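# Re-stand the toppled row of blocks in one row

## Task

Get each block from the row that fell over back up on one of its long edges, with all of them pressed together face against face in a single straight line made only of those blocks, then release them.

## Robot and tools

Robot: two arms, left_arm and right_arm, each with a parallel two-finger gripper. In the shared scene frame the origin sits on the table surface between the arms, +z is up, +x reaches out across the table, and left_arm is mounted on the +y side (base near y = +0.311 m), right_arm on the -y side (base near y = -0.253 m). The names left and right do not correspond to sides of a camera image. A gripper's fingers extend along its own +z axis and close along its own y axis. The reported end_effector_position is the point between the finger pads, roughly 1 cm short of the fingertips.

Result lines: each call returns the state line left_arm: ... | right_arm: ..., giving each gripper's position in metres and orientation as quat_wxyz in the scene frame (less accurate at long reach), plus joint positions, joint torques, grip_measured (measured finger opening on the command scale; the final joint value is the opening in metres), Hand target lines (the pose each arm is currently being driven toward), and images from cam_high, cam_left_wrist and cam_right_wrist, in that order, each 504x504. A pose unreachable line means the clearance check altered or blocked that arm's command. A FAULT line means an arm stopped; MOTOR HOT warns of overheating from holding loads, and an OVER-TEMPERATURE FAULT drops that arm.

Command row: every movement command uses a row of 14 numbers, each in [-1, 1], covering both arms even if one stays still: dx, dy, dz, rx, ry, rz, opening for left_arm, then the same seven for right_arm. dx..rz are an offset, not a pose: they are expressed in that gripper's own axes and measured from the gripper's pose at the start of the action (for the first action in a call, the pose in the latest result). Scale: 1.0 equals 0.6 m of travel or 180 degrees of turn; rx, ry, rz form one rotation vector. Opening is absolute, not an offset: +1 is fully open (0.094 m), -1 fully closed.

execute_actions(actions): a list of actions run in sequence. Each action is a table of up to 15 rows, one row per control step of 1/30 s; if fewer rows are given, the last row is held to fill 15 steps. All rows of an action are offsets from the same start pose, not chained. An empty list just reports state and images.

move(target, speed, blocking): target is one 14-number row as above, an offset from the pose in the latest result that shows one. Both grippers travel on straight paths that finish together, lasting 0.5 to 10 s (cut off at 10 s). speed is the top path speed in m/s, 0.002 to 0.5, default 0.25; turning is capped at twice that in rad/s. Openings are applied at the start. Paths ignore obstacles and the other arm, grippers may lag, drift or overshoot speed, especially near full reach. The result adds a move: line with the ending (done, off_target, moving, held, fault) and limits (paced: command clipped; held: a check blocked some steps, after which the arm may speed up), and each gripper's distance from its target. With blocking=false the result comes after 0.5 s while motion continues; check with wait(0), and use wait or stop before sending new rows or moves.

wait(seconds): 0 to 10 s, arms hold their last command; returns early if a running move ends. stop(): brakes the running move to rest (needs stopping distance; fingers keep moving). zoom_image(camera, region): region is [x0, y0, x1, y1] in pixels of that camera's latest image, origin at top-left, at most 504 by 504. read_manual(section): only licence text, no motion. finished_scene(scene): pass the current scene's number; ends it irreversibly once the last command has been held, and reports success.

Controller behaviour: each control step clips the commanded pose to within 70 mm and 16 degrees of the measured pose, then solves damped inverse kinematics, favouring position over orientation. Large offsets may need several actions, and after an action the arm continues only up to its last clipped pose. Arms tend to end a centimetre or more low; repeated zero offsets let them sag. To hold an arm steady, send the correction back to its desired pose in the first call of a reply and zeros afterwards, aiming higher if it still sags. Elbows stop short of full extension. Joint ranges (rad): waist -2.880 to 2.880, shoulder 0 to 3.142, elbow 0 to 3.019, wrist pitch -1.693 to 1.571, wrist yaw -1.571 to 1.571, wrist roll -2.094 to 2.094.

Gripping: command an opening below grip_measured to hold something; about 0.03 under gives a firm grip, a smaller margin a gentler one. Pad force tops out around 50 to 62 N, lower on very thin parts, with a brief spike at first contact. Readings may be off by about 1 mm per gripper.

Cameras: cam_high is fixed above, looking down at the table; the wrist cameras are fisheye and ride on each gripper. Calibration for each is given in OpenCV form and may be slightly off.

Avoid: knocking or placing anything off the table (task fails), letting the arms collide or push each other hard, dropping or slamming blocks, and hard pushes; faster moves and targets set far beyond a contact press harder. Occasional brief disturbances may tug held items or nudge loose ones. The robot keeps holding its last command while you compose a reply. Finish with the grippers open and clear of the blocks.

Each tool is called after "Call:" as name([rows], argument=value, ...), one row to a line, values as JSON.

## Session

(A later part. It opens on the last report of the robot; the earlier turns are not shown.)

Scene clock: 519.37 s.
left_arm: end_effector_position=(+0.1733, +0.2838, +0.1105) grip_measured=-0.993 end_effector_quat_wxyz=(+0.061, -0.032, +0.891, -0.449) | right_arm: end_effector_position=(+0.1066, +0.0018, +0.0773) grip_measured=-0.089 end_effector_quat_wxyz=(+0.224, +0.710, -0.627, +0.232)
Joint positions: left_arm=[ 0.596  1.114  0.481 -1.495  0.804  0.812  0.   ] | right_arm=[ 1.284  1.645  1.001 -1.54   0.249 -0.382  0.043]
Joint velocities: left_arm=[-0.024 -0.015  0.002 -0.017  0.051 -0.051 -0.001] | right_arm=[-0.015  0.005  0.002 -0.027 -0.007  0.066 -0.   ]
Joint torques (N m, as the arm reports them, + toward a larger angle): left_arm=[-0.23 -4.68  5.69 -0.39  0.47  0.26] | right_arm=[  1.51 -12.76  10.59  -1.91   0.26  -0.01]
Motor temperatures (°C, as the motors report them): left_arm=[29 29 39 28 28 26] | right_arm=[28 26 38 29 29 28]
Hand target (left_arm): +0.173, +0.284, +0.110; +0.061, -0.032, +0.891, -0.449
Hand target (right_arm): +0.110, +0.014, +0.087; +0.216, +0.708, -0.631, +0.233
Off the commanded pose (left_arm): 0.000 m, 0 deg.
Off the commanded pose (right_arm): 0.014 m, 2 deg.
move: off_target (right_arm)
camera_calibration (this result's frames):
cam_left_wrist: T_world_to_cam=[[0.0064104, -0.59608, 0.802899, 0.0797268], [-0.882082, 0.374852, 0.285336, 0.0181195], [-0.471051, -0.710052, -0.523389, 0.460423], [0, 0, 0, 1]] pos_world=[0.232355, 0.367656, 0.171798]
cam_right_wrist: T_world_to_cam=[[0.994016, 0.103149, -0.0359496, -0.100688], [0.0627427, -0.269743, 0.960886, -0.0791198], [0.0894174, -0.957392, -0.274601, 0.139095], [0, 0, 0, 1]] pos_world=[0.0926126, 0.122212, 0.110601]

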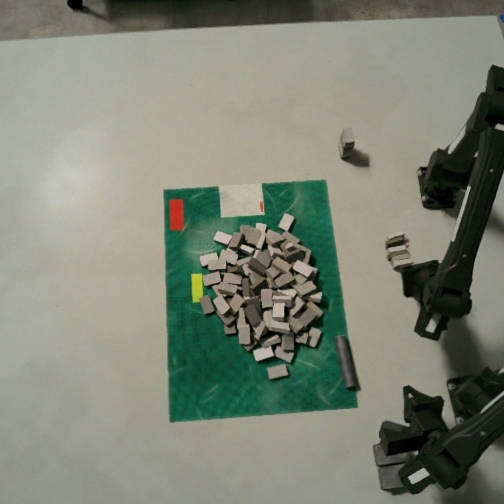

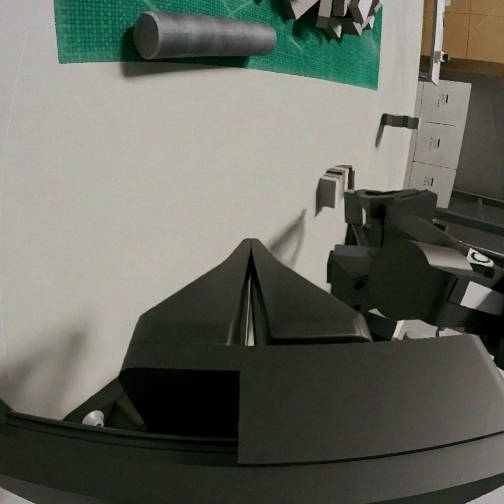

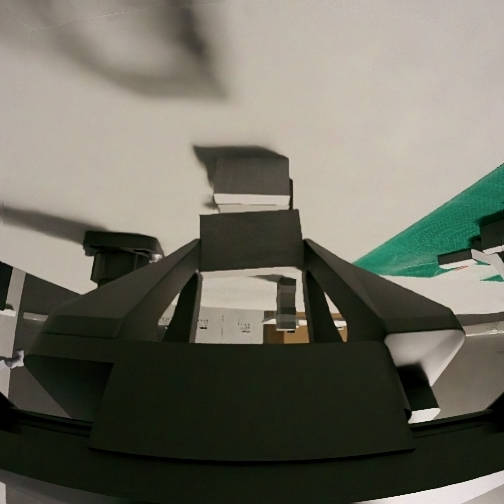

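Call:
move(target=[0,0,0,0,0,0,-1,-0.038,-0.002,0.075,0,0,0,-0.2], speed=0.06)

Call:
move(target=[0,0,0,0,0,0,-1,0.024,0,0.018,0,0,0,-0.2], speed=0.03)

Call:
move(target=[0,0,0,0,0,0,-1,-0.006,0,0.013,0,0,0,-0.2], speed=0.03)

Call:
move(target=[0,0,0,0,0,0,-1,0,0,0,0,0,0,0.4])

Call:
move(target=[0,0,0,0,0,0,-1,0,0,-0.1,0,0,0,0.4])

Call:
move(target=[0,0,0,0,0,0,-1,0.19,0.005,0.125,0,-0.49,0,0.4], speed=0.3)

Scene clock: 530.07 s.
left_arm: end_effector_position=(+0.1733, +0.2838, +0.1105) grip_measured=-0.993 end_effector_quat_wxyz=(+0.061, -0.032, +0.891, -0.449) | right_arm: end_effector_position=(+0.1049, -0.0034, +0.0332) grip_measured=-0.089 end_effector_quat_wxyz=(+0.220, +0.709, -0.629, +0.231)
Joint positions: left_arm=[ 0.596  1.114  0.481 -1.495  0.804  0.812  0.   ] | right_arm=[ 1.284  1.71   0.942 -1.409  0.25  -0.379  0.043]
Joint velocities: left_arm=[-0.015 -0.005 -0.002 -0.007 -0.022  0.007  0.001] | right_arm=[-0.005 -0.005 -0.002 -0.002 -0.007  0.037 -0.001]
Joint torques (N m, as the arm reports them, + toward a larger angle): left_arm=[-0.06 -4.74  5.73 -0.39  0.51  0.26] | right_arm=[  1.09 -14.08   5.03  -0.17   0.33  -0.22]
Motor temperatures (°C, as the motors report them): left_arm=[29 29 39 28 28 26] | right_arm=[28 27 39 29 29 28]
Hand target (left_arm): +0.173, +0.284, +0.110; +0.061, -0.032, +0.891, -0.449
Hand target (right_arm): +0.107, -0.007, +0.027; +0.224, +0.710, -0.627, +0.232
Off the commanded pose (left_arm): 0.000 m, 0 deg.
Off the commanded pose (right_arm): 0.007 m, 0 deg.
move: done
camera_calibration (this result's frames):
cam_left_wrist: T_world_to_cam=[[0.0064104, -0.59608, 0.802899, 0.0797268], [-0.882082, 0.374852, 0.285336, 0.0181195], [-0.471051, -0.710052, -0.523389, 0.460423], [0, 0, 0, 1]] pos_world=[0.232355, 0.367656, 0.171798]
cam_right_wrist: T_world_to_cam=[[0.994346, 0.101711, -0.0305149, -0.100315], [0.0577389, -0.276684, 0.959225, -0.0375555], [0.0891204, -0.955563, -0.280992, 0.122518], [0, 0, 0, 1]] pos_world=[0.0909975, 0.116886, 0.0673898]

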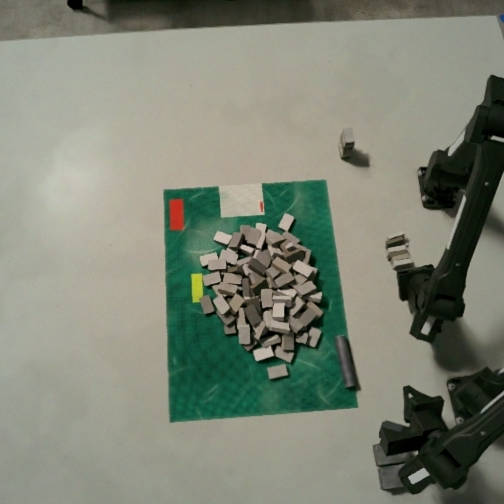

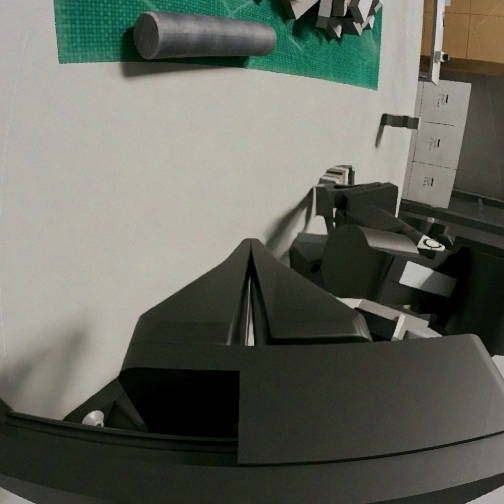

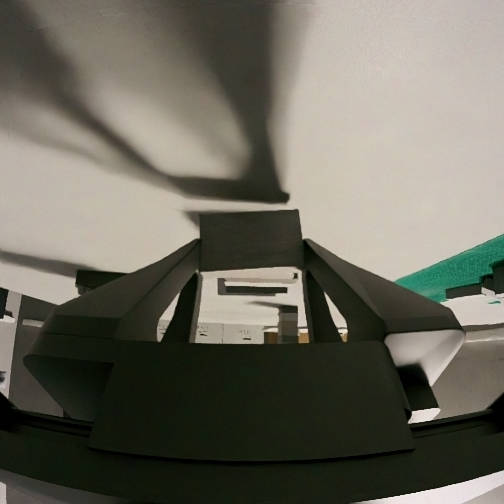

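Scene clock: 530.90 s.
left_arm: end_effector_position=(+0.1733, +0.2838, +0.1105) grip_measured=-0.993 end_effector_quat_wxyz=(+0.061, -0.032, +0.891, -0.449) | right_arm: end_effector_position=(+0.1046, -0.0196, +0.0327) grip_measured=-0.089 end_effector_quat_wxyz=(+0.227, +0.707, -0.628, +0.235)
Joint positions: left_arm=[ 0.596  1.114  0.481 -1.495  0.804  0.812  0.   ] | right_arm=[ 1.27   1.69   0.904 -1.405  0.259 -0.386  0.043]
Joint velocities: left_arm=[-0.005 -0.005 -0.007 -0.012  0.037 -0.051  0.   ] | right_arm=[ 0.015  0.005 -0.002 -0.002 -0.007  0.081  0.001]
Joint torques (N m, as the arm reports them, + toward a larger angle): left_arm=[ 0.1  -4.66  5.69 -0.46  0.52  0.26] | right_arm=[  0.97 -15.04   4.63  -0.28   0.26  -0.15]
Motor temperatures (°C, as the motors report them): left_arm=[29 29 39 28 28 26] | right_arm=[28 27 39 29 29 28]
Hand target (left_arm): +0.173, +0.284, +0.110; +0.061, -0.032, +0.891, -0.449
Hand target (right_arm): +0.107, -0.021, +0.033; +0.220, +0.709, -0.629, +0.231
Off the commanded pose (left_arm): 0.000 m, 0 deg.
Off the commanded pose (right_arm): 0.003 m, 1 deg.
move: done
camera_calibration (this result's frames):
cam_left_wrist: T_world_to_cam=[[0.0064104, -0.59608, 0.802899, 0.0797268], [-0.882082, 0.374852, 0.285336, 0.0181195], [-0.471051, -0.710052, -0.523389, 0.460423], [0, 0, 0, 1]] pos_world=[0.232355, 0.367656, 0.171798]
cam_right_wrist: T_world_to_cam=[[0.994632, 0.0976484, -0.034224, -0.0983712], [0.0587905, -0.261139, 0.963509, -0.0414814], [0.0851479, -0.96035, -0.265478, 0.106712], [0, 0, 0, 1]] pos_world=[0.0911956, 0.101254, 0.0649308]

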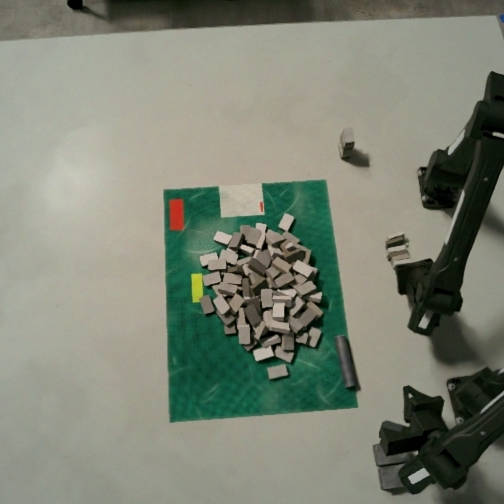

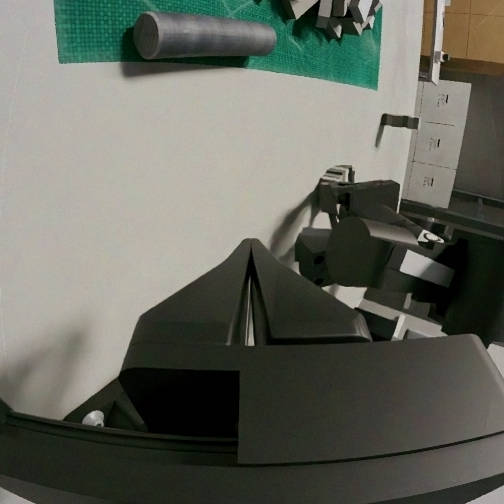

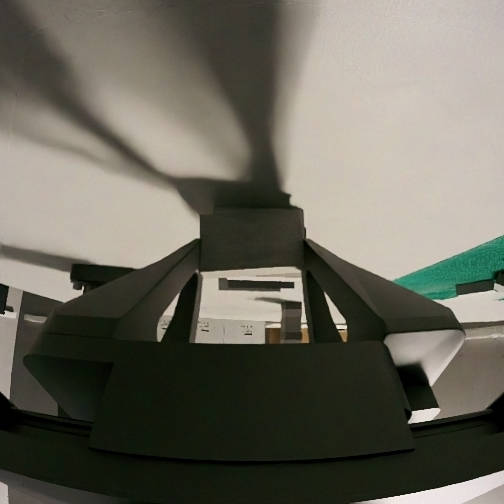

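Scene clock: 531.60 s.
left_arm: end_effector_position=(+0.1733, +0.2838, +0.1105) grip_measured=-0.993 end_effector_quat_wxyz=(+0.061, -0.032, +0.891, -0.449) | right_arm: end_effector_position=(+0.1054, -0.0175, +0.0312) grip_measured=-0.089 end_effector_quat_wxyz=(+0.222, +0.707, -0.630, +0.233)
Joint positions: left_arm=[ 0.596  1.114  0.481 -1.495  0.804  0.812  0.   ] | right_arm=[ 1.27   1.69   0.904 -1.393  0.259 -0.386  0.043]
Joint velocities: left_arm=[-0.005 -0.005 -0.002 -0.007 -0.007  0.022 -0.   ] | right_arm=[-0.005 -0.005  0.002  0.012 -0.022  0.037 -0.   ]
Joint torques (N m, as the arm reports them, + toward a larger angle): left_arm=[ 0.37 -4.73  5.73 -0.42  0.5   0.26] | right_arm=[  0.96 -12.41   4.52  -0.12   0.18  -0.11]
Motor temperatures (°C, as the motors report them): left_arm=[29 29 39 28 28 26] | right_arm=[28 27 38 29 29 28]
Hand target (left_arm): +0.173, +0.284, +0.110; +0.061, -0.032, +0.891, -0.449
Hand target (right_arm): +0.105, -0.021, +0.024; +0.227, +0.707, -0.628, +0.235
Off the commanded pose (left_arm): 0.000 m, 0 deg.
Off the commanded pose (right_arm): 0.008 m, 1 deg.
move: done
camera_calibration (this result's frames):
cam_left_wrist: T_world_to_cam=[[0.0064104, -0.59608, 0.802899, 0.0797268], [-0.882082, 0.374852, 0.285336, 0.0181195], [-0.471051, -0.710052, -0.523389, 0.460423], [0, 0, 0, 1]] pos_world=[0.232355, 0.367656, 0.171798]
cam_right_wrist: T_world_to_cam=[[0.994757, 0.0979895, -0.0292566, -0.0995613], [0.0550023, -0.271479, 0.960872, -0.039147], [0.0862128, -0.957443, -0.275445, 0.108498], [0, 0, 0, 1]] pos_world=[0.0918386, 0.103009, 0.0645877]

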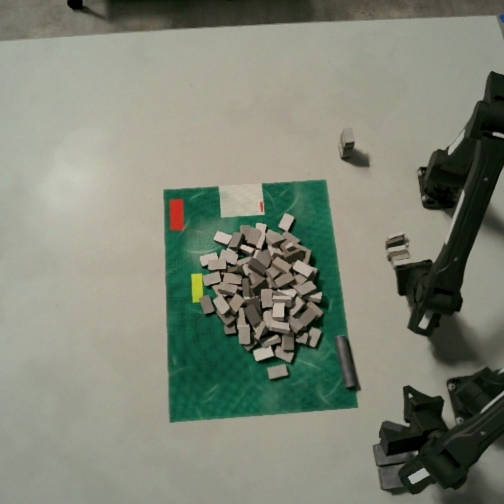

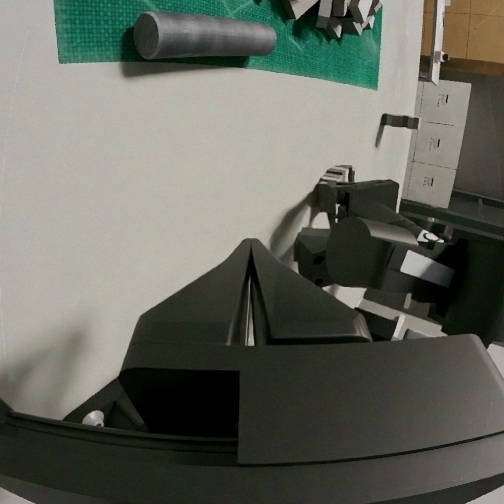

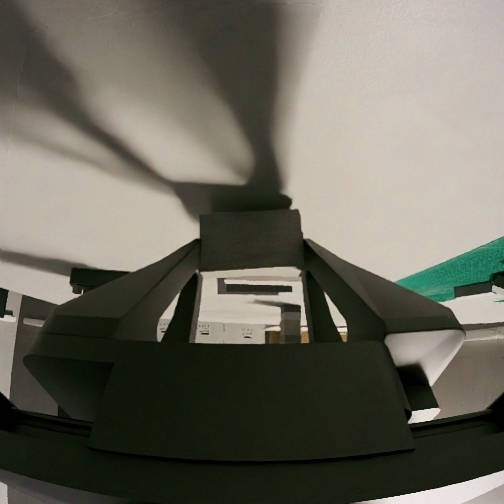

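Scene clock: 532.10 s.
left_arm: end_effector_position=(+0.1733, +0.2838, +0.1105) grip_measured=-0.993 end_effector_quat_wxyz=(+0.061, -0.032, +0.891, -0.449) | right_arm: end_effector_position=(+0.1054, -0.0175, +0.0312) grip_measured=+0.397 end_effector_quat_wxyz=(+0.222, +0.707, -0.630, +0.233)
Joint positions: left_arm=[ 0.596  1.114  0.481 -1.495  0.804  0.812  0.   ] | right_arm=[ 1.27   1.69   0.904 -1.393  0.259 -0.386  0.066]
Joint velocities: left_arm=[-0.015 -0.015  0.002 -0.002 -0.022 -0.007 -0.001] | right_arm=[-0.015 -0.005 -0.002  0.017  0.007 -0.037 -0.001]
Joint torques (N m, as the arm reports them, + toward a larger angle): left_arm=[ 0.07 -5.02  5.61 -0.4   0.5   0.26] | right_arm=[  0.78 -13.16   5.81  -0.95   0.18  -0.1 ]
Motor temperatures (°C, as the motors report them): left_arm=[29 29 39 28 28 26] | right_arm=[28 27 38 29 29 28]
Hand target (left_arm): +0.173, +0.284, +0.110; +0.061, -0.032, +0.891, -0.449
Hand target (right_arm): +0.105, -0.017, +0.031; +0.222, +0.707, -0.630, +0.233
Off the commanded pose (left_arm): 0.000 m, 0 deg.
Off the commanded pose (right_arm): 0.000 m, 0 deg.
move: done
camera_calibration (this result's frames):
cam_left_wrist: T_world_to_cam=[[0.0064104, -0.59608, 0.802899, 0.0797268], [-0.882082, 0.374852, 0.285336, 0.0181195], [-0.471051, -0.710052, -0.523389, 0.460423], [0, 0, 0, 1]] pos_world=[0.232355, 0.367656, 0.171798]
cam_right_wrist: T_world_to_cam=[[0.994757, 0.0979895, -0.0292566, -0.0995613], [0.0550023, -0.271479, 0.960872, -0.039147], [0.0862128, -0.957443, -0.275445, 0.108498], [0, 0, 0, 1]] pos_world=[0.0918386, 0.103009, 0.0645877]

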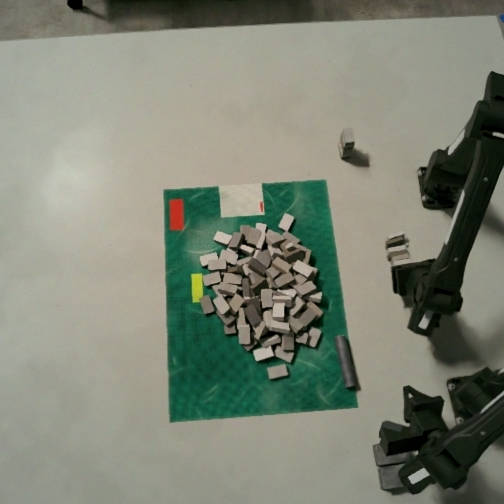

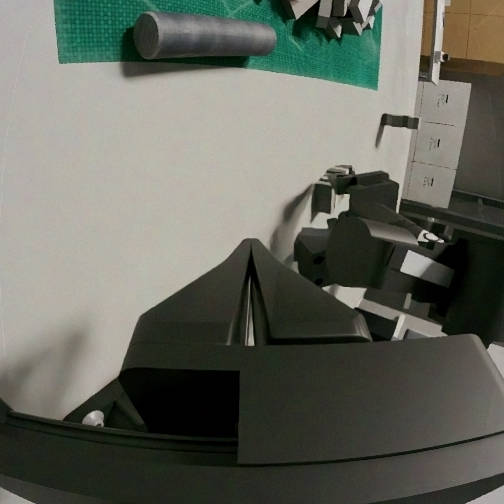

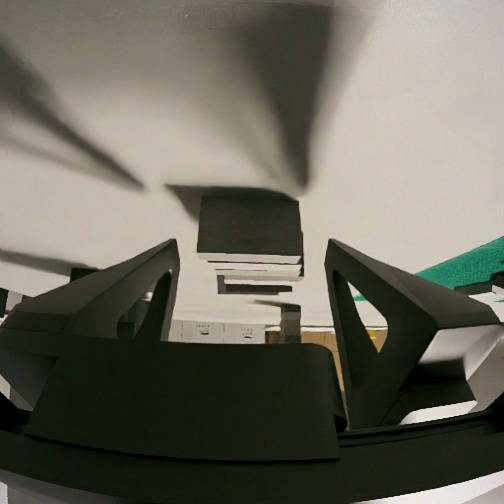

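Scene clock: 532.90 s.
left_arm: end_effector_position=(+0.1733, +0.2838, +0.1105) grip_measured=-0.993 end_effector_quat_wxyz=(+0.061, -0.032, +0.891, -0.449) | right_arm: end_effector_position=(+0.1019, +0.0086, +0.0703) grip_measured=+0.397 end_effector_quat_wxyz=(+0.229, +0.709, -0.625, +0.235)
Joint positions: left_arm=[ 0.596  1.114  0.481 -1.495  0.804  0.812  0.   ] | right_arm=[ 1.302  1.677  1.015 -1.538  0.24  -0.366  0.066]
Joint velocities: left_arm=[ 0.005  0.005 -0.017 -0.027 -0.066  0.066  0.001] | right_arm=[-0.005 -0.015 -0.007  0.017  0.007  0.007  0.   ]
Joint torques (N m, as the arm reports them, + toward a larger angle): left_arm=[-0.11 -5.11  5.72 -0.4   0.51  0.28] | right_arm=[  1.02 -14.73   9.59  -1.64   0.07   0.04]
Motor temperatures (°C, as the motors report them): left_arm=[29 29 39 28 28 26] | right_arm=[28 27 38 29 29 28]
Hand target (left_arm): +0.173, +0.284, +0.110; +0.061, -0.032, +0.891, -0.449
Hand target (right_arm): +0.103, +0.018, +0.079; +0.221, +0.707, -0.630, +0.233
Off the commanded pose (left_arm): 0.000 m, 0 deg.
Off the commanded pose (right_arm): 0.013 m, 1 deg.
move: off_target (right_arm)
camera_calibration (this result's frames):
cam_left_wrist: T_world_to_cam=[[0.0064104, -0.59608, 0.802899, 0.0797268], [-0.882082, 0.374852, 0.285336, 0.0181195], [-0.471051, -0.710052, -0.523389, 0.460423], [0, 0, 0, 1]] pos_world=[0.232355, 0.367656, 0.171798]
cam_right_wrist: T_world_to_cam=[[0.993878, 0.103172, -0.0395239, -0.0967524], [0.06512, -0.258043, 0.963936, -0.0708325], [0.0892523, -0.960609, -0.263182, 0.143367], [0, 0, 0, 1]] pos_world=[0.0879768, 0.129424, 0.102186]

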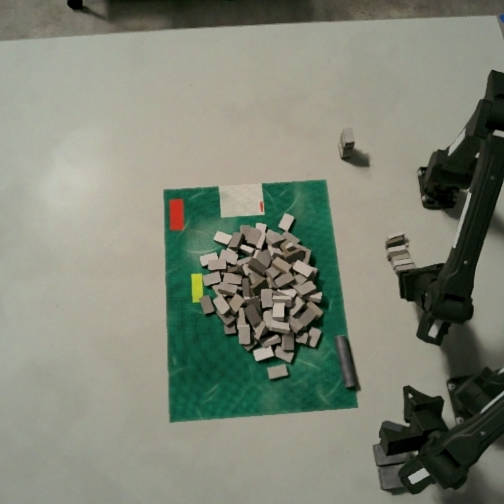

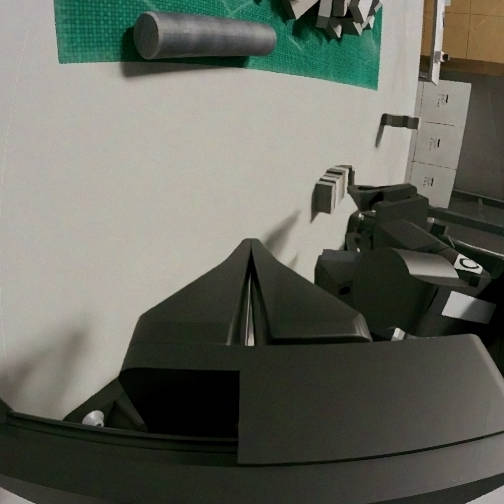

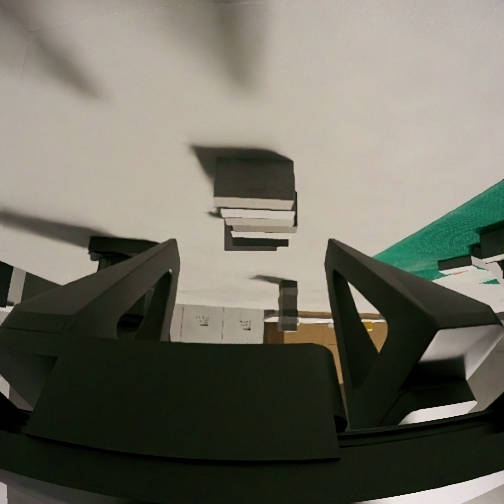

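Scene clock: 536.27 s.
left_arm: end_effector_position=(+0.1733, +0.2838, +0.1105) grip_measured=-0.993 end_effector_quat_wxyz=(+0.061, -0.032, +0.891, -0.449) | right_arm: end_effector_position=(+0.1173, -0.1283, +0.0802) grip_measured=+0.397 end_effector_quat_wxyz=(-0.266, +0.668, -0.611, -0.332)
Joint positions: left_arm=[ 0.596  1.114  0.481 -1.495  0.804  0.812  0.   ] | right_arm=[ 0.016  0.995  0.371 -1.171 -0.857 -1.798  0.066]
Joint velocities: left_arm=[-0.015 -0.005 -0.002 -0.007  0.022 -0.095  0.   ] | right_arm=[ 0.015  0.005 -0.022  0.012 -0.007  0.007 -0.   ]
Joint torques (N m, as the arm reports them, + toward a larger angle): left_arm=[-0.1  -4.98  5.54 -0.39  0.48  0.25] | right_arm=[ 0.04 -2.95  7.34 -0.53 -0.6  -0.18]
Motor temperatures (°C, as the motors report them): left_arm=[29 29 39 28 28 26] | right_arm=[28 27 38 29 29 28]
Hand target (left_arm): +0.173, +0.284, +0.110; +0.061, -0.032, +0.891, -0.449
Hand target (right_arm): +0.114, -0.129, +0.079; -0.262, +0.664, -0.613, -0.340
Off the commanded pose (left_arm): 0.000 m, 0 deg.
Off the commanded pose (right_arm): 0.003 m, 1 deg.
move: done
camera_calibration (this result's frames):
cam_left_wrist: T_world_to_cam=[[0.0064104, -0.59608, 0.802899, 0.0797268], [-0.882082, 0.374852, 0.285336, 0.0181195], [-0.471051, -0.710052, -0.523389, 0.460423], [0, 0, 0, 1]] pos_world=[0.232355, 0.367656, 0.171798]
cam_right_wrist: T_world_to_cam=[[0.990693, 0.120967, -0.0624019, -0.0929718], [0.102877, -0.965644, -0.238639, -0.115483], [-0.0891254, 0.229998, -0.969101, 0.243374], [0, 0, 0, 1]] pos_world=[0.125678, -0.156245, 0.202494]

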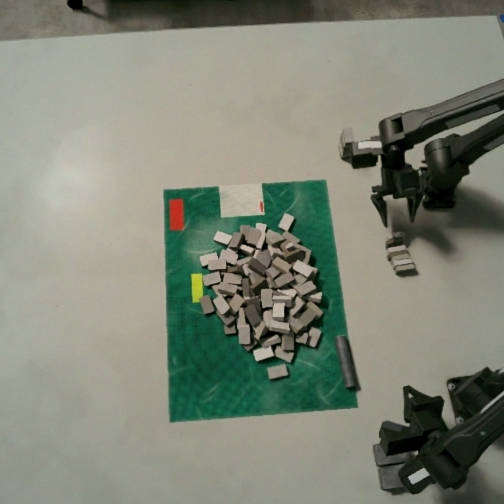

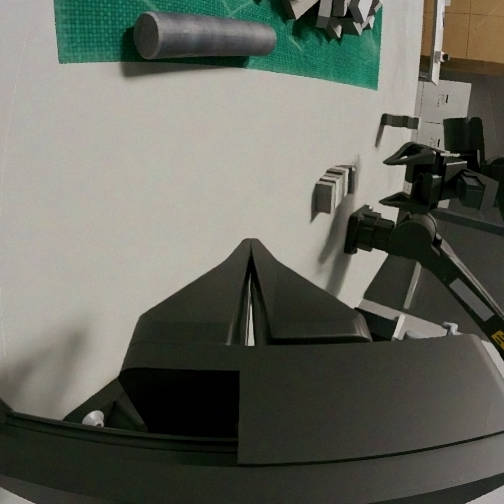

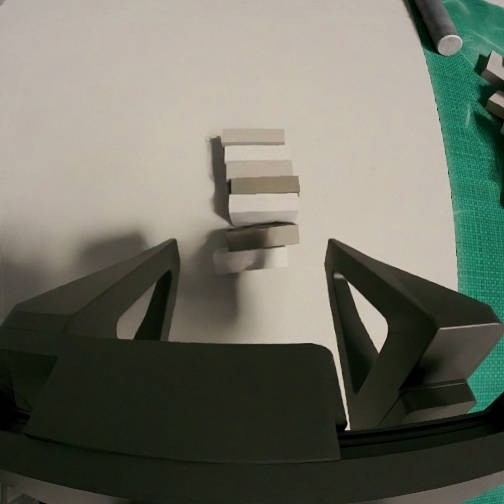

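Call:
move(target=[0,0,0,0,0,0,-1,0.098,0.008,0.04,0,0,0,-0.5], speed=0.08)

Call:
move(target=[0,0,0,0,0,0,-1,-0.032,0,0.038,0,0,0,-0.5], speed=0.03)

Scene clock: 543.20 s.
left_arm: end_effector_position=(+0.1733, +0.2838, +0.1105) grip_measured=-0.993 end_effector_quat_wxyz=(+0.061, -0.032, +0.891, -0.449) | right_arm: end_effector_position=(+0.1151, -0.1468, +0.0224) grip_measured=-0.497 end_effector_quat_wxyz=(-0.263, +0.666, -0.612, -0.337)
Joint positions: left_arm=[ 0.596  1.114  0.481 -1.495  0.804  0.812  0.   ] | right_arm=[-0.098  1.262  0.309 -0.977 -0.826 -1.962  0.024]
Joint velocities: left_arm=[-0.015 -0.005 -0.012 -0.002  0.007 -0.037 -0.   ] | right_arm=[-0.005 -0.005  0.012  0.007  0.051 -0.095 -0.   ]
Joint torques (N m, as the arm reports them, + toward a larger angle): left_arm=[ 0.27 -4.52  5.63 -0.34  0.48  0.28] | right_arm=[ 1.51 -4.64  4.08  0.09 -0.36 -0.24]
Motor temperatures (°C, as the motors report them): left_arm=[29 29 40 28 28 26] | right_arm=[28 27 38 29 29 28]
Hand target (left_arm): +0.173, +0.284, +0.110; +0.061, -0.032, +0.891, -0.449
Hand target (right_arm): +0.113, -0.148, +0.019; -0.266, +0.668, -0.610, -0.334
Off the commanded pose (left_arm): 0.000 m, 0 deg.
Off the commanded pose (right_arm): 0.005 m, 1 deg.
move: done
camera_calibration (this result's frames):
cam_left_wrist: T_world_to_cam=[[0.0064104, -0.59608, 0.802899, 0.0797268], [-0.882082, 0.374852, 0.285336, 0.0181195], [-0.471051, -0.710052, -0.523389, 0.460423], [0, 0, 0, 1]] pos_world=[0.232355, 0.367656, 0.171798]
cam_right_wrist: T_world_to_cam=[[0.989958, 0.120847, -0.0733464, -0.0918589], [0.0998322, -0.964999, -0.242508, -0.146386], [-0.100086, 0.232751, -0.967373, 0.193127], [0, 0, 0, 1]] pos_world=[0.12488, -0.175112, 0.144589]

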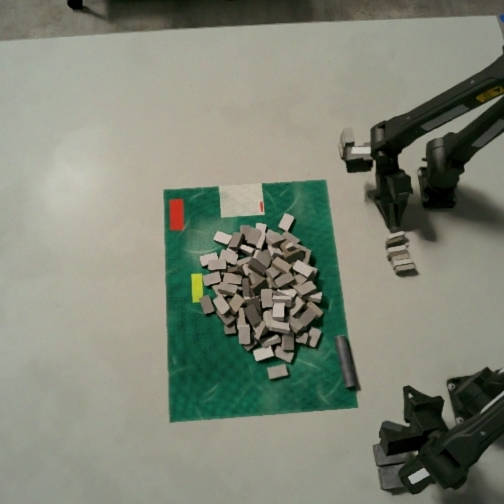

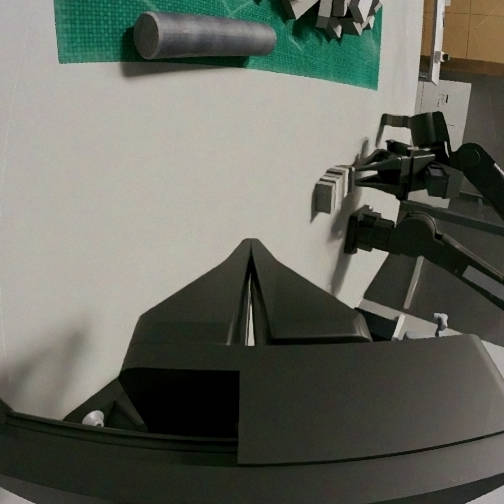

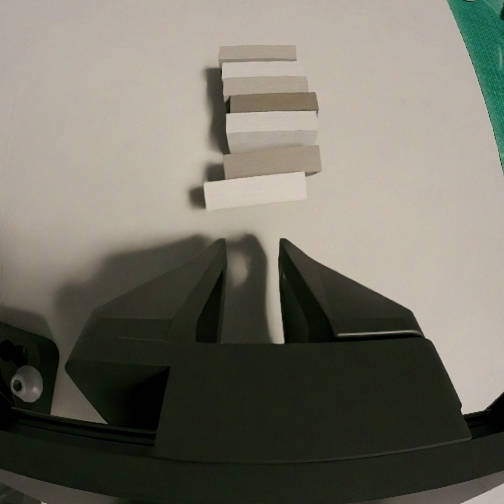

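Scene clock: 544.67 s.
left_arm: end_effector_position=(+0.1733, +0.2838, +0.1105) grip_measured=-0.993 end_effector_quat_wxyz=(+0.061, -0.032, +0.891, -0.449) | right_arm: end_effector_position=(+0.1143, -0.1187, +0.0240) grip_measured=-0.497 end_effector_quat_wxyz=(-0.261, +0.665, -0.614, -0.336)
Joint positions: left_arm=[ 0.596  1.114  0.481 -1.495  0.804  0.812  0.   ] | right_arm=[ 0.075  1.18   0.277 -0.836 -0.867 -1.706  0.024]
Joint velocities: left_arm=[-0.015  0.005  0.022 -0.007 -0.022  0.037 -0.001] | right_arm=[ 0.005 -0.005 -0.007 -0.002 -0.007  0.007  0.   ]
Joint torques (N m, as the arm reports them, + toward a larger angle): left_arm=[ 0.41 -5.    5.59 -0.4   0.49  0.28] | right_arm=[ 2.86 -4.94  4.63  0.64 -0.6  -0.01]
Motor temperatures (°C, as the motors report them): left_arm=[29 29 40 28 28 26] | right_arm=[28 27 37 29 29 28]
Hand target (left_arm): +0.173, +0.284, +0.110; +0.061, -0.032, +0.891, -0.449
Hand target (right_arm): +0.112, -0.117, +0.023; -0.263, +0.666, -0.613, -0.335
Off the commanded pose (left_arm): 0.000 m, 0 deg.
Off the commanded pose (right_arm): 0.003 m, 0 deg.
move: done
camera_calibration (this result's frames):
cam_left_wrist: T_world_to_cam=[[0.0064104, -0.59608, 0.802899, 0.0797268], [-0.882082, 0.374852, 0.285336, 0.0181195], [-0.471051, -0.710052, -0.523389, 0.460423], [0, 0, 0, 1]] pos_world=[0.232355, 0.367656, 0.171798]
cam_right_wrist: T_world_to_cam=[[0.989932, 0.118878, -0.0768293, -0.0945585], [0.0975603, -0.966319, -0.238137, -0.118807], [-0.102551, 0.228244, -0.968188, 0.187771], [0, 0, 0, 1]] pos_world=[0.124453, -0.146422, 0.14624]

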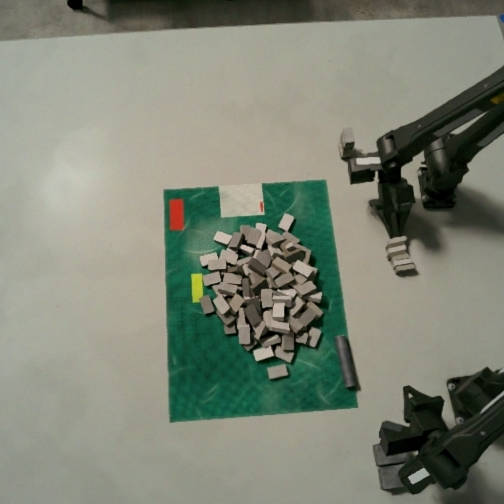

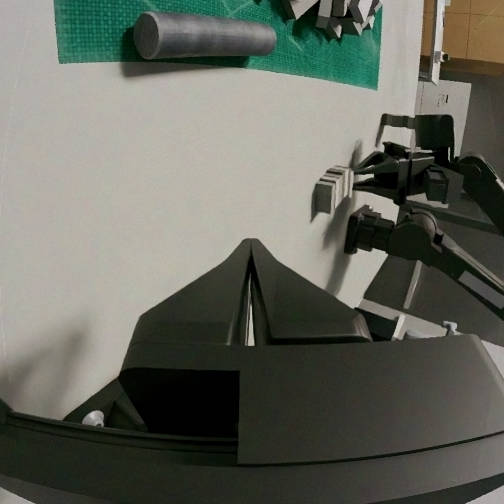

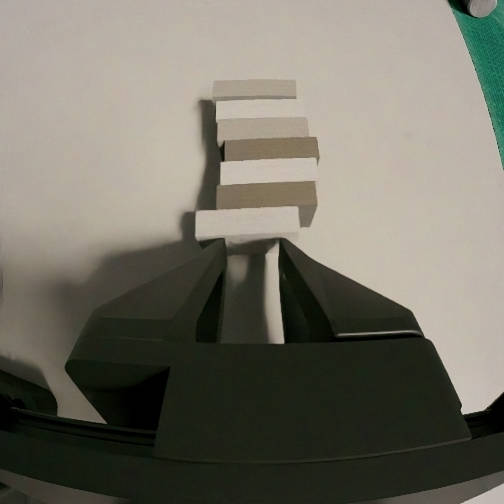

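Call:
move(target=[0,0,0,0,0,0,-1,0.018,0,0.004,0,0,0,-0.5], speed=0.03)

Call:
move(target=[0,0,0,0,0,0,-1,-0.016,0,0.019,0,0,0,-0.5], speed=0.02)

Call:
move(target=[0,0,0,0,0,0,-1,0.008,-0.008,-0.016,0.015,0,-0.018,-0.5], speed=0.04)

Call:
move(target=[0,0,0,0,0,0,-1,0,0,0,0,0,0,0.7])

Call:
move(target=[0,0,0,0,0,0,-1,-0.04,0,0.046,0,0,0,0.7], speed=0.04)

Scene clock: 552.67 s.
left_arm: end_effector_position=(+0.1733, +0.2838, +0.1105) grip_measured=-0.993 end_effector_quat_wxyz=(+0.061, -0.032, +0.891, -0.449) | right_arm: end_effector_position=(+0.1138, -0.1222, +0.0170) grip_measured=-0.497 end_effector_quat_wxyz=(-0.257, +0.662, -0.616, -0.341)
Joint positions: left_arm=[ 0.596  1.114  0.481 -1.495  0.804  0.812  0.   ] | right_arm=[ 0.053  1.231  0.277 -0.824 -0.864 -1.738  0.024]
Joint velocities: left_arm=[-0.015 -0.005  0.007 -0.012  0.051  0.007 -0.   ] | right_arm=[-0.005 -0.005 -0.007 -0.012 -0.037 -0.037  0.001]
Joint torques (N m, as the arm reports them, + toward a larger angle): left_arm=[-0.08 -4.84  5.7  -0.32  0.49  0.27] | right_arm=[ 0.68 -3.8   4.87  0.81 -0.39 -0.16]
Motor temperatures (°C, as the motors report them): left_arm=[29 29 40 28 28 26] | right_arm=[28 27 37 29 29 28]
Hand target (left_arm): +0.173, +0.284, +0.110; +0.061, -0.032, +0.891, -0.449
Hand target (right_arm): +0.114, -0.124, +0.014; -0.261, +0.665, -0.614, -0.336
Off the commanded pose (left_arm): 0.000 m, 0 deg.
Off the commanded pose (right_arm): 0.003 m, 1 deg.
move: done
camera_calibration (this result's frames):
cam_left_wrist: T_world_to_cam=[[0.0064104, -0.59608, 0.802899, 0.0797268], [-0.882082, 0.374852, 0.285336, 0.0181195], [-0.471051, -0.710052, -0.523389, 0.460423], [0, 0, 0, 1]] pos_world=[0.232355, 0.367656, 0.171798]
cam_right_wrist: T_world_to_cam=[[0.98889, 0.118001, -0.0903992, -0.0939465], [0.0932969, -0.966143, -0.240548, -0.123239], [-0.115723, 0.229442, -0.966418, 0.183393], [0, 0, 0, 1]] pos_world=[0.125623, -0.150059, 0.139096]

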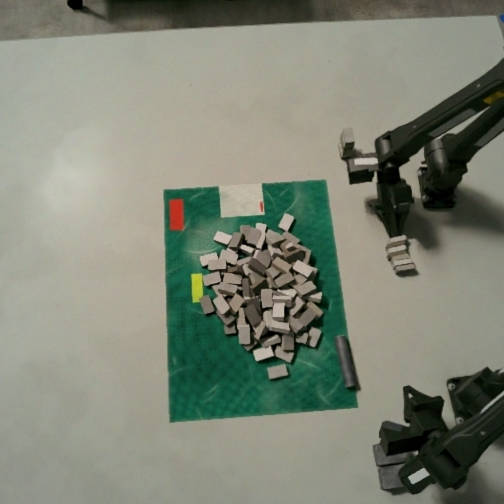

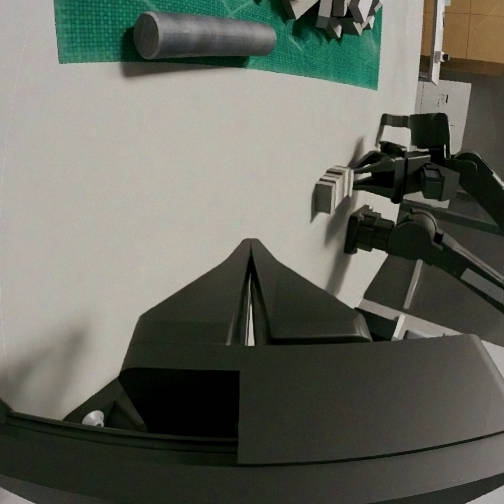

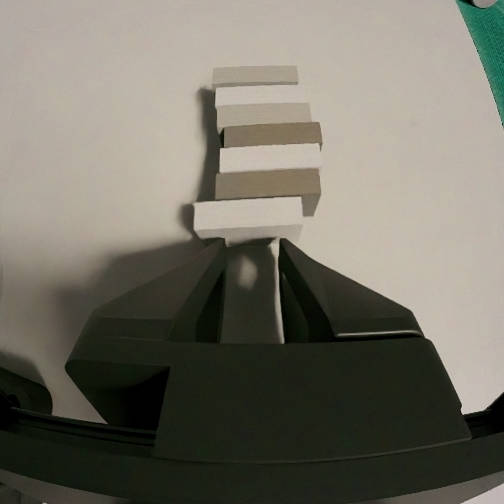

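Scene clock: 553.63 s.
left_arm: end_effector_position=(+0.1733, +0.2838, +0.1105) grip_measured=-0.993 end_effector_quat_wxyz=(+0.061, -0.032, +0.891, -0.449) | right_arm: end_effector_position=(+0.1151, -0.1107, +0.0175) grip_measured=-0.497 end_effector_quat_wxyz=(-0.254, +0.663, -0.618, -0.338)
Joint positions: left_arm=[ 0.596  1.114  0.481 -1.495  0.804  0.812  0.   ] | right_arm=[ 0.128  1.2    0.268 -0.756 -0.867 -1.619  0.024]
Joint velocities: left_arm=[ 0.005  0.005 -0.002  0.007 -0.066 -0.007 -0.001] | right_arm=[-0.005 -0.005  0.002 -0.007 -0.095  0.139 -0.   ]
Joint torques (N m, as the arm reports them, + toward a larger angle): left_arm=[-0.13 -4.4   5.63 -0.46  0.5   0.27] | right_arm=[ 2.11 -4.99  4.6   0.72 -0.82  0.02]
Motor temperatures (°C, as the motors report them): left_arm=[29 29 40 28 28 26] | right_arm=[28 27 37 29 29 28]
Hand target (left_arm): +0.173, +0.284, +0.110; +0.061, -0.032, +0.891, -0.449
Hand target (right_arm): +0.112, -0.107, +0.017; -0.257, +0.662, -0.616, -0.340
Off the commanded pose (left_arm): 0.000 m, 0 deg.
Off the commanded pose (right_arm): 0.004 m, 1 deg.
move: done
camera_calibration (this result's frames):
cam_left_wrist: T_world_to_cam=[[0.0064104, -0.59608, 0.802899, 0.0797268], [-0.882082, 0.374852, 0.285336, 0.0181195], [-0.471051, -0.710052, -0.523389, 0.460423], [0, 0, 0, 1]] pos_world=[0.232355, 0.367656, 0.171798]
cam_right_wrist: T_world_to_cam=[[0.988945, 0.116123, -0.0922084, -0.0967021], [0.0922319, -0.968649, -0.230679, -0.112476], [-0.116105, 0.219624, -0.968651, 0.180333], [0, 0, 0, 1]] pos_world=[0.126945, -0.137326, 0.139817]

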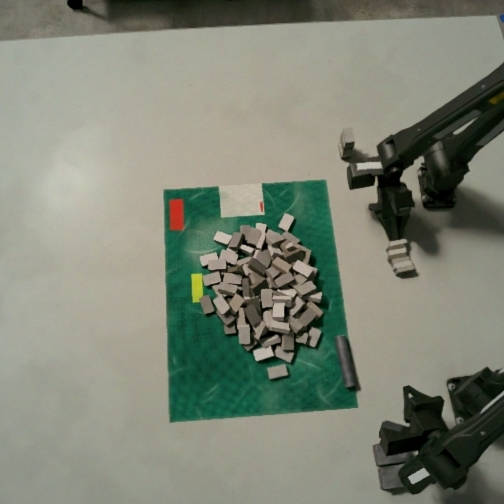

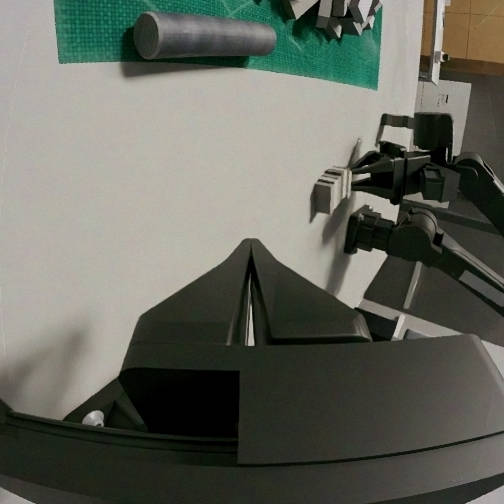

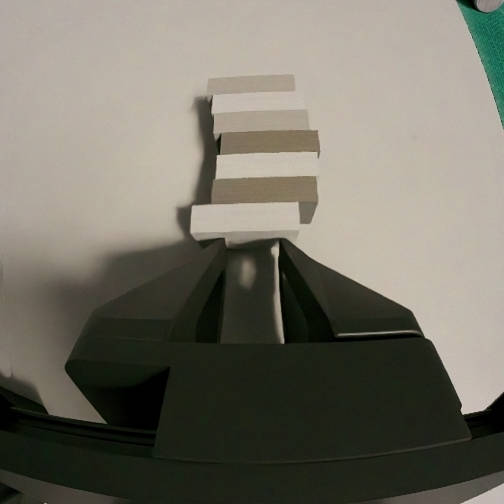

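Scene clock: 554.80 s.
left_arm: end_effector_position=(+0.1733, +0.2838, +0.1105) grip_measured=-0.993 end_effector_quat_wxyz=(+0.061, -0.032, +0.891, -0.449) | right_arm: end_effector_position=(+0.1233, -0.1191, +0.0187) grip_measured=-0.497 end_effector_quat_wxyz=(-0.278, +0.673, -0.607, -0.317)
Joint positions: left_arm=[ 0.596  1.114  0.481 -1.495  0.804  0.812  0.   ] | right_arm=[ 0.072  1.19   0.268 -0.76  -0.865 -1.704  0.024]
Joint velocities: left_arm=[-0.005 -0.005 -0.012  0.007 -0.051  0.066  0.   ] | right_arm=[-0.005 -0.005  0.002 -0.012  0.037  0.007 -0.   ]
Joint torques (N m, as the arm reports them, + toward a larger angle): left_arm=[ 0.31 -5.08  5.63 -0.38  0.5   0.26] | right_arm=[ 0.76 -5.5   5.28 -0.57 -0.49 -0.21]
Motor temperatures (°C, as the motors report them): left_arm=[29 29 40 28 28 26] | right_arm=[28 27 37 29 29 28]
Hand target (left_arm): +0.173, +0.284, +0.110; +0.061, -0.032, +0.891, -0.449
Hand target (right_arm): +0.121, -0.120, +0.020; -0.279, +0.674, -0.606, -0.317
Off the commanded pose (left_arm): 0.000 m, 0 deg.
Off the commanded pose (right_arm): 0.003 m, 0 deg.
move: done
camera_calibration (this result's frames):
cam_left_wrist: T_world_to_cam=[[0.0064104, -0.59608, 0.802899, 0.0797268], [-0.882082, 0.374852, 0.285336, 0.0181195], [-0.471051, -0.710052, -0.523389, 0.460423], [0, 0, 0, 1]] pos_world=[0.232355, 0.367656, 0.171798]
cam_right_wrist: T_world_to_cam=[[0.993086, 0.115453, -0.0212531, -0.105608], [0.107427, -0.96676, -0.232024, -0.122685], [-0.0473345, 0.228137, -0.972478, 0.176874], [0, 0, 0, 1]] pos_world=[0.12643, -0.146766, 0.141295]

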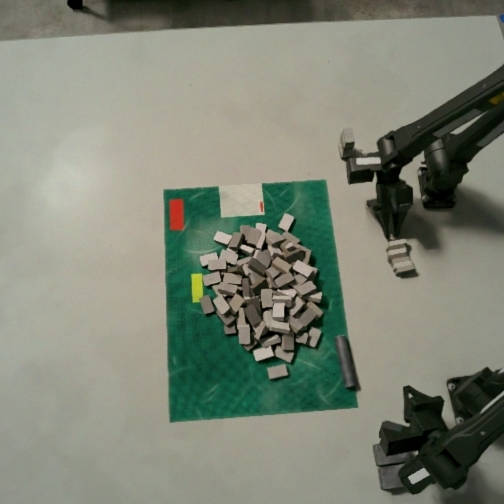

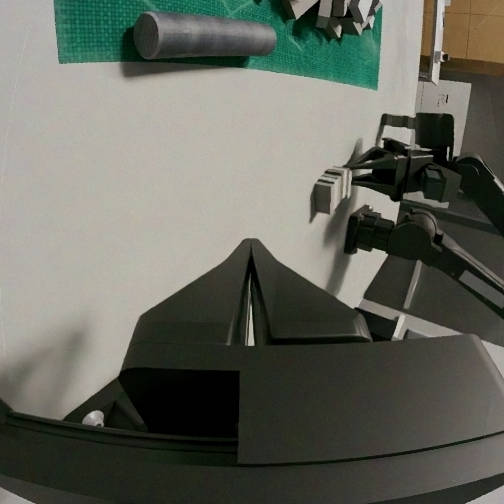

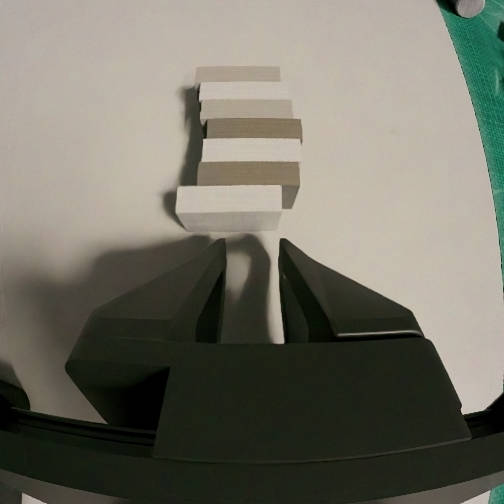

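Scene clock: 555.30 s.
left_arm: end_effector_position=(+0.1733, +0.2838, +0.1105) grip_measured=-0.993 end_effector_quat_wxyz=(+0.061, -0.032, +0.891, -0.449) | right_arm: end_effector_position=(+0.1233, -0.1191, +0.0187) grip_measured=+0.697 end_effector_quat_wxyz=(-0.278, +0.673, -0.607, -0.317)
Joint positions: left_arm=[ 0.596  1.114  0.481 -1.495  0.804  0.812  0.   ] | right_arm=[ 0.072  1.19   0.268 -0.76  -0.865 -1.704  0.08 ]
Joint velocities: left_arm=[ 0.005  0.005 -0.002  0.007  0.081  0.022  0.002] | right_arm=[ 0.005 -0.005 -0.002  0.007  0.007 -0.007 -0.001]
Joint torques (N m, as the arm reports them, + toward a larger angle): left_arm=[-0.09 -4.59  5.66 -0.43  0.49  0.3 ] | right_arm=[ 0.96 -4.5   5.78  0.2  -0.54 -0.08]
Motor temperatures (°C, as the motors report them): left_arm=[29 29 40 28 28 26] | right_arm=[28 27 36 29 29 28]
Hand target (left_arm): +0.173, +0.284, +0.110; +0.061, -0.032, +0.891, -0.449
Hand target (right_arm): +0.123, -0.119, +0.019; -0.278, +0.673, -0.607, -0.317
Off the commanded pose (left_arm): 0.000 m, 0 deg.
Off the commanded pose (right_arm): 0.000 m, 0 deg.
move: done
camera_calibration (this result's frames):
cam_left_wrist: T_world_to_cam=[[0.0064104, -0.59608, 0.802899, 0.0797268], [-0.882082, 0.374852, 0.285336, 0.0181195], [-0.471051, -0.710052, -0.523389, 0.460423], [0, 0, 0, 1]] pos_world=[0.232355, 0.367656, 0.171798]
cam_right_wrist: T_world_to_cam=[[0.993063, 0.115698, -0.0209614, -0.105582], [0.107731, -0.966725, -0.232026, -0.122719], [-0.0471087, 0.228158, -0.972484, 0.176849], [0, 0, 0, 1]] pos_world=[0.126401, -0.146769, 0.141295]

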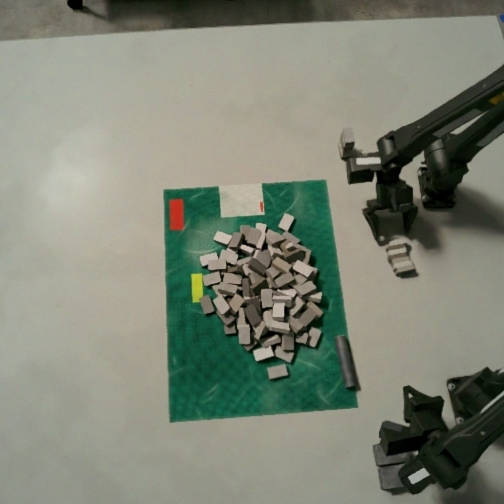

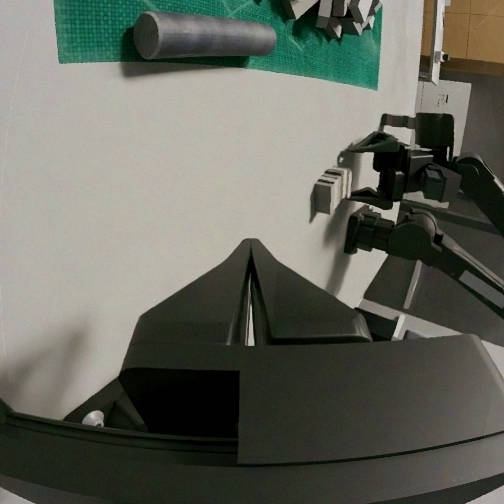

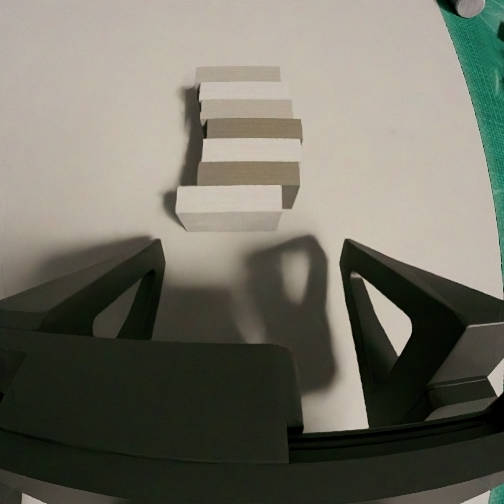

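Scene clock: 556.70 s.
left_arm: end_effector_position=(+0.1733, +0.2838, +0.1105) grip_measured=-0.993 end_effector_quat_wxyz=(+0.061, -0.032, +0.891, -0.449) | right_arm: end_effector_position=(+0.1217, -0.0831, +0.0205) grip_measured=+0.697 end_effector_quat_wxyz=(-0.276, +0.673, -0.609, -0.317)
Joint positions: left_arm=[ 0.596  1.114  0.481 -1.495  0.804  0.812  0.   ] | right_arm=[ 0.288  1.123  0.235 -0.545 -0.86  -1.371  0.08 ]
Joint velocities: left_arm=[ 0.005 -0.005 -0.002  0.007  0.051 -0.066 -0.001] | right_arm=[ 0.015 -0.005 -0.002  0.007 -0.007 -0.007 -0.001]
Joint torques (N m, as the arm reports them, + toward a larger angle): left_arm=[-0.06 -5.11  5.62 -0.27  0.51  0.26] | right_arm=[ 1.16 -4.96  5.17  1.46 -0.39  0.02]
Motor temperatures (°C, as the motors report them): left_arm=[29 29 40 28 28 26] | right_arm=[28 27 36 29 29 28]
Hand target (left_arm): +0.173, +0.284, +0.110; +0.061, -0.032, +0.891, -0.449
Hand target (right_arm): +0.120, -0.082, +0.019; -0.278, +0.674, -0.608, -0.314
Off the commanded pose (left_arm): 0.000 m, 0 deg.
Off the commanded pose (right_arm): 0.003 m, 0 deg.
move: done
camera_calibration (this result's frames):
cam_left_wrist: T_world_to_cam=[[0.0064104, -0.59608, 0.802899, 0.0797268], [-0.882082, 0.374852, 0.285336, 0.0181195], [-0.471051, -0.710052, -0.523389, 0.460423], [0, 0, 0, 1]] pos_world=[0.232355, 0.367656, 0.171798]
cam_right_wrist: T_world_to_cam=[[0.993055, 0.11482, -0.0256477, -0.108154], [0.105957, -0.967597, -0.229193, -0.0872262], [-0.0511326, 0.224884, -0.973043, 0.170617], [0, 0, 0, 1]] pos_world=[0.125369, -0.110351, 0.143252]

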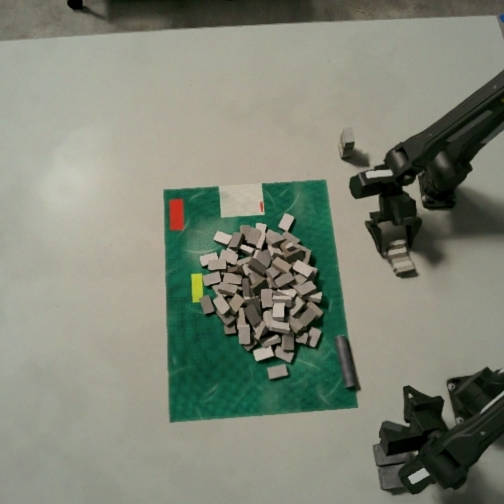

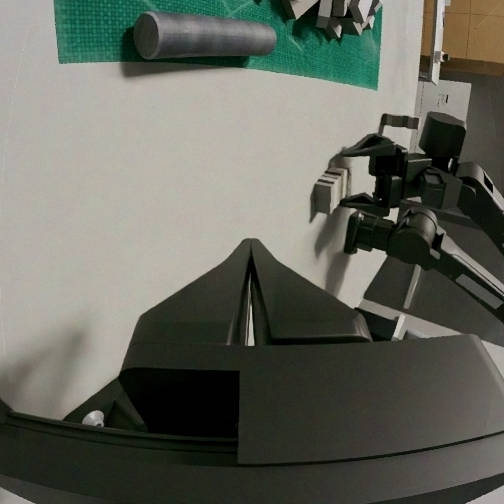

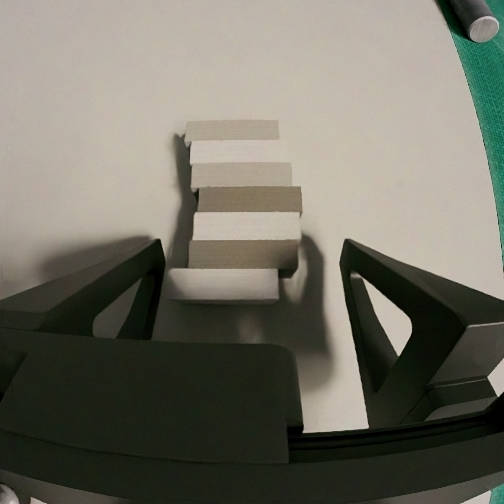

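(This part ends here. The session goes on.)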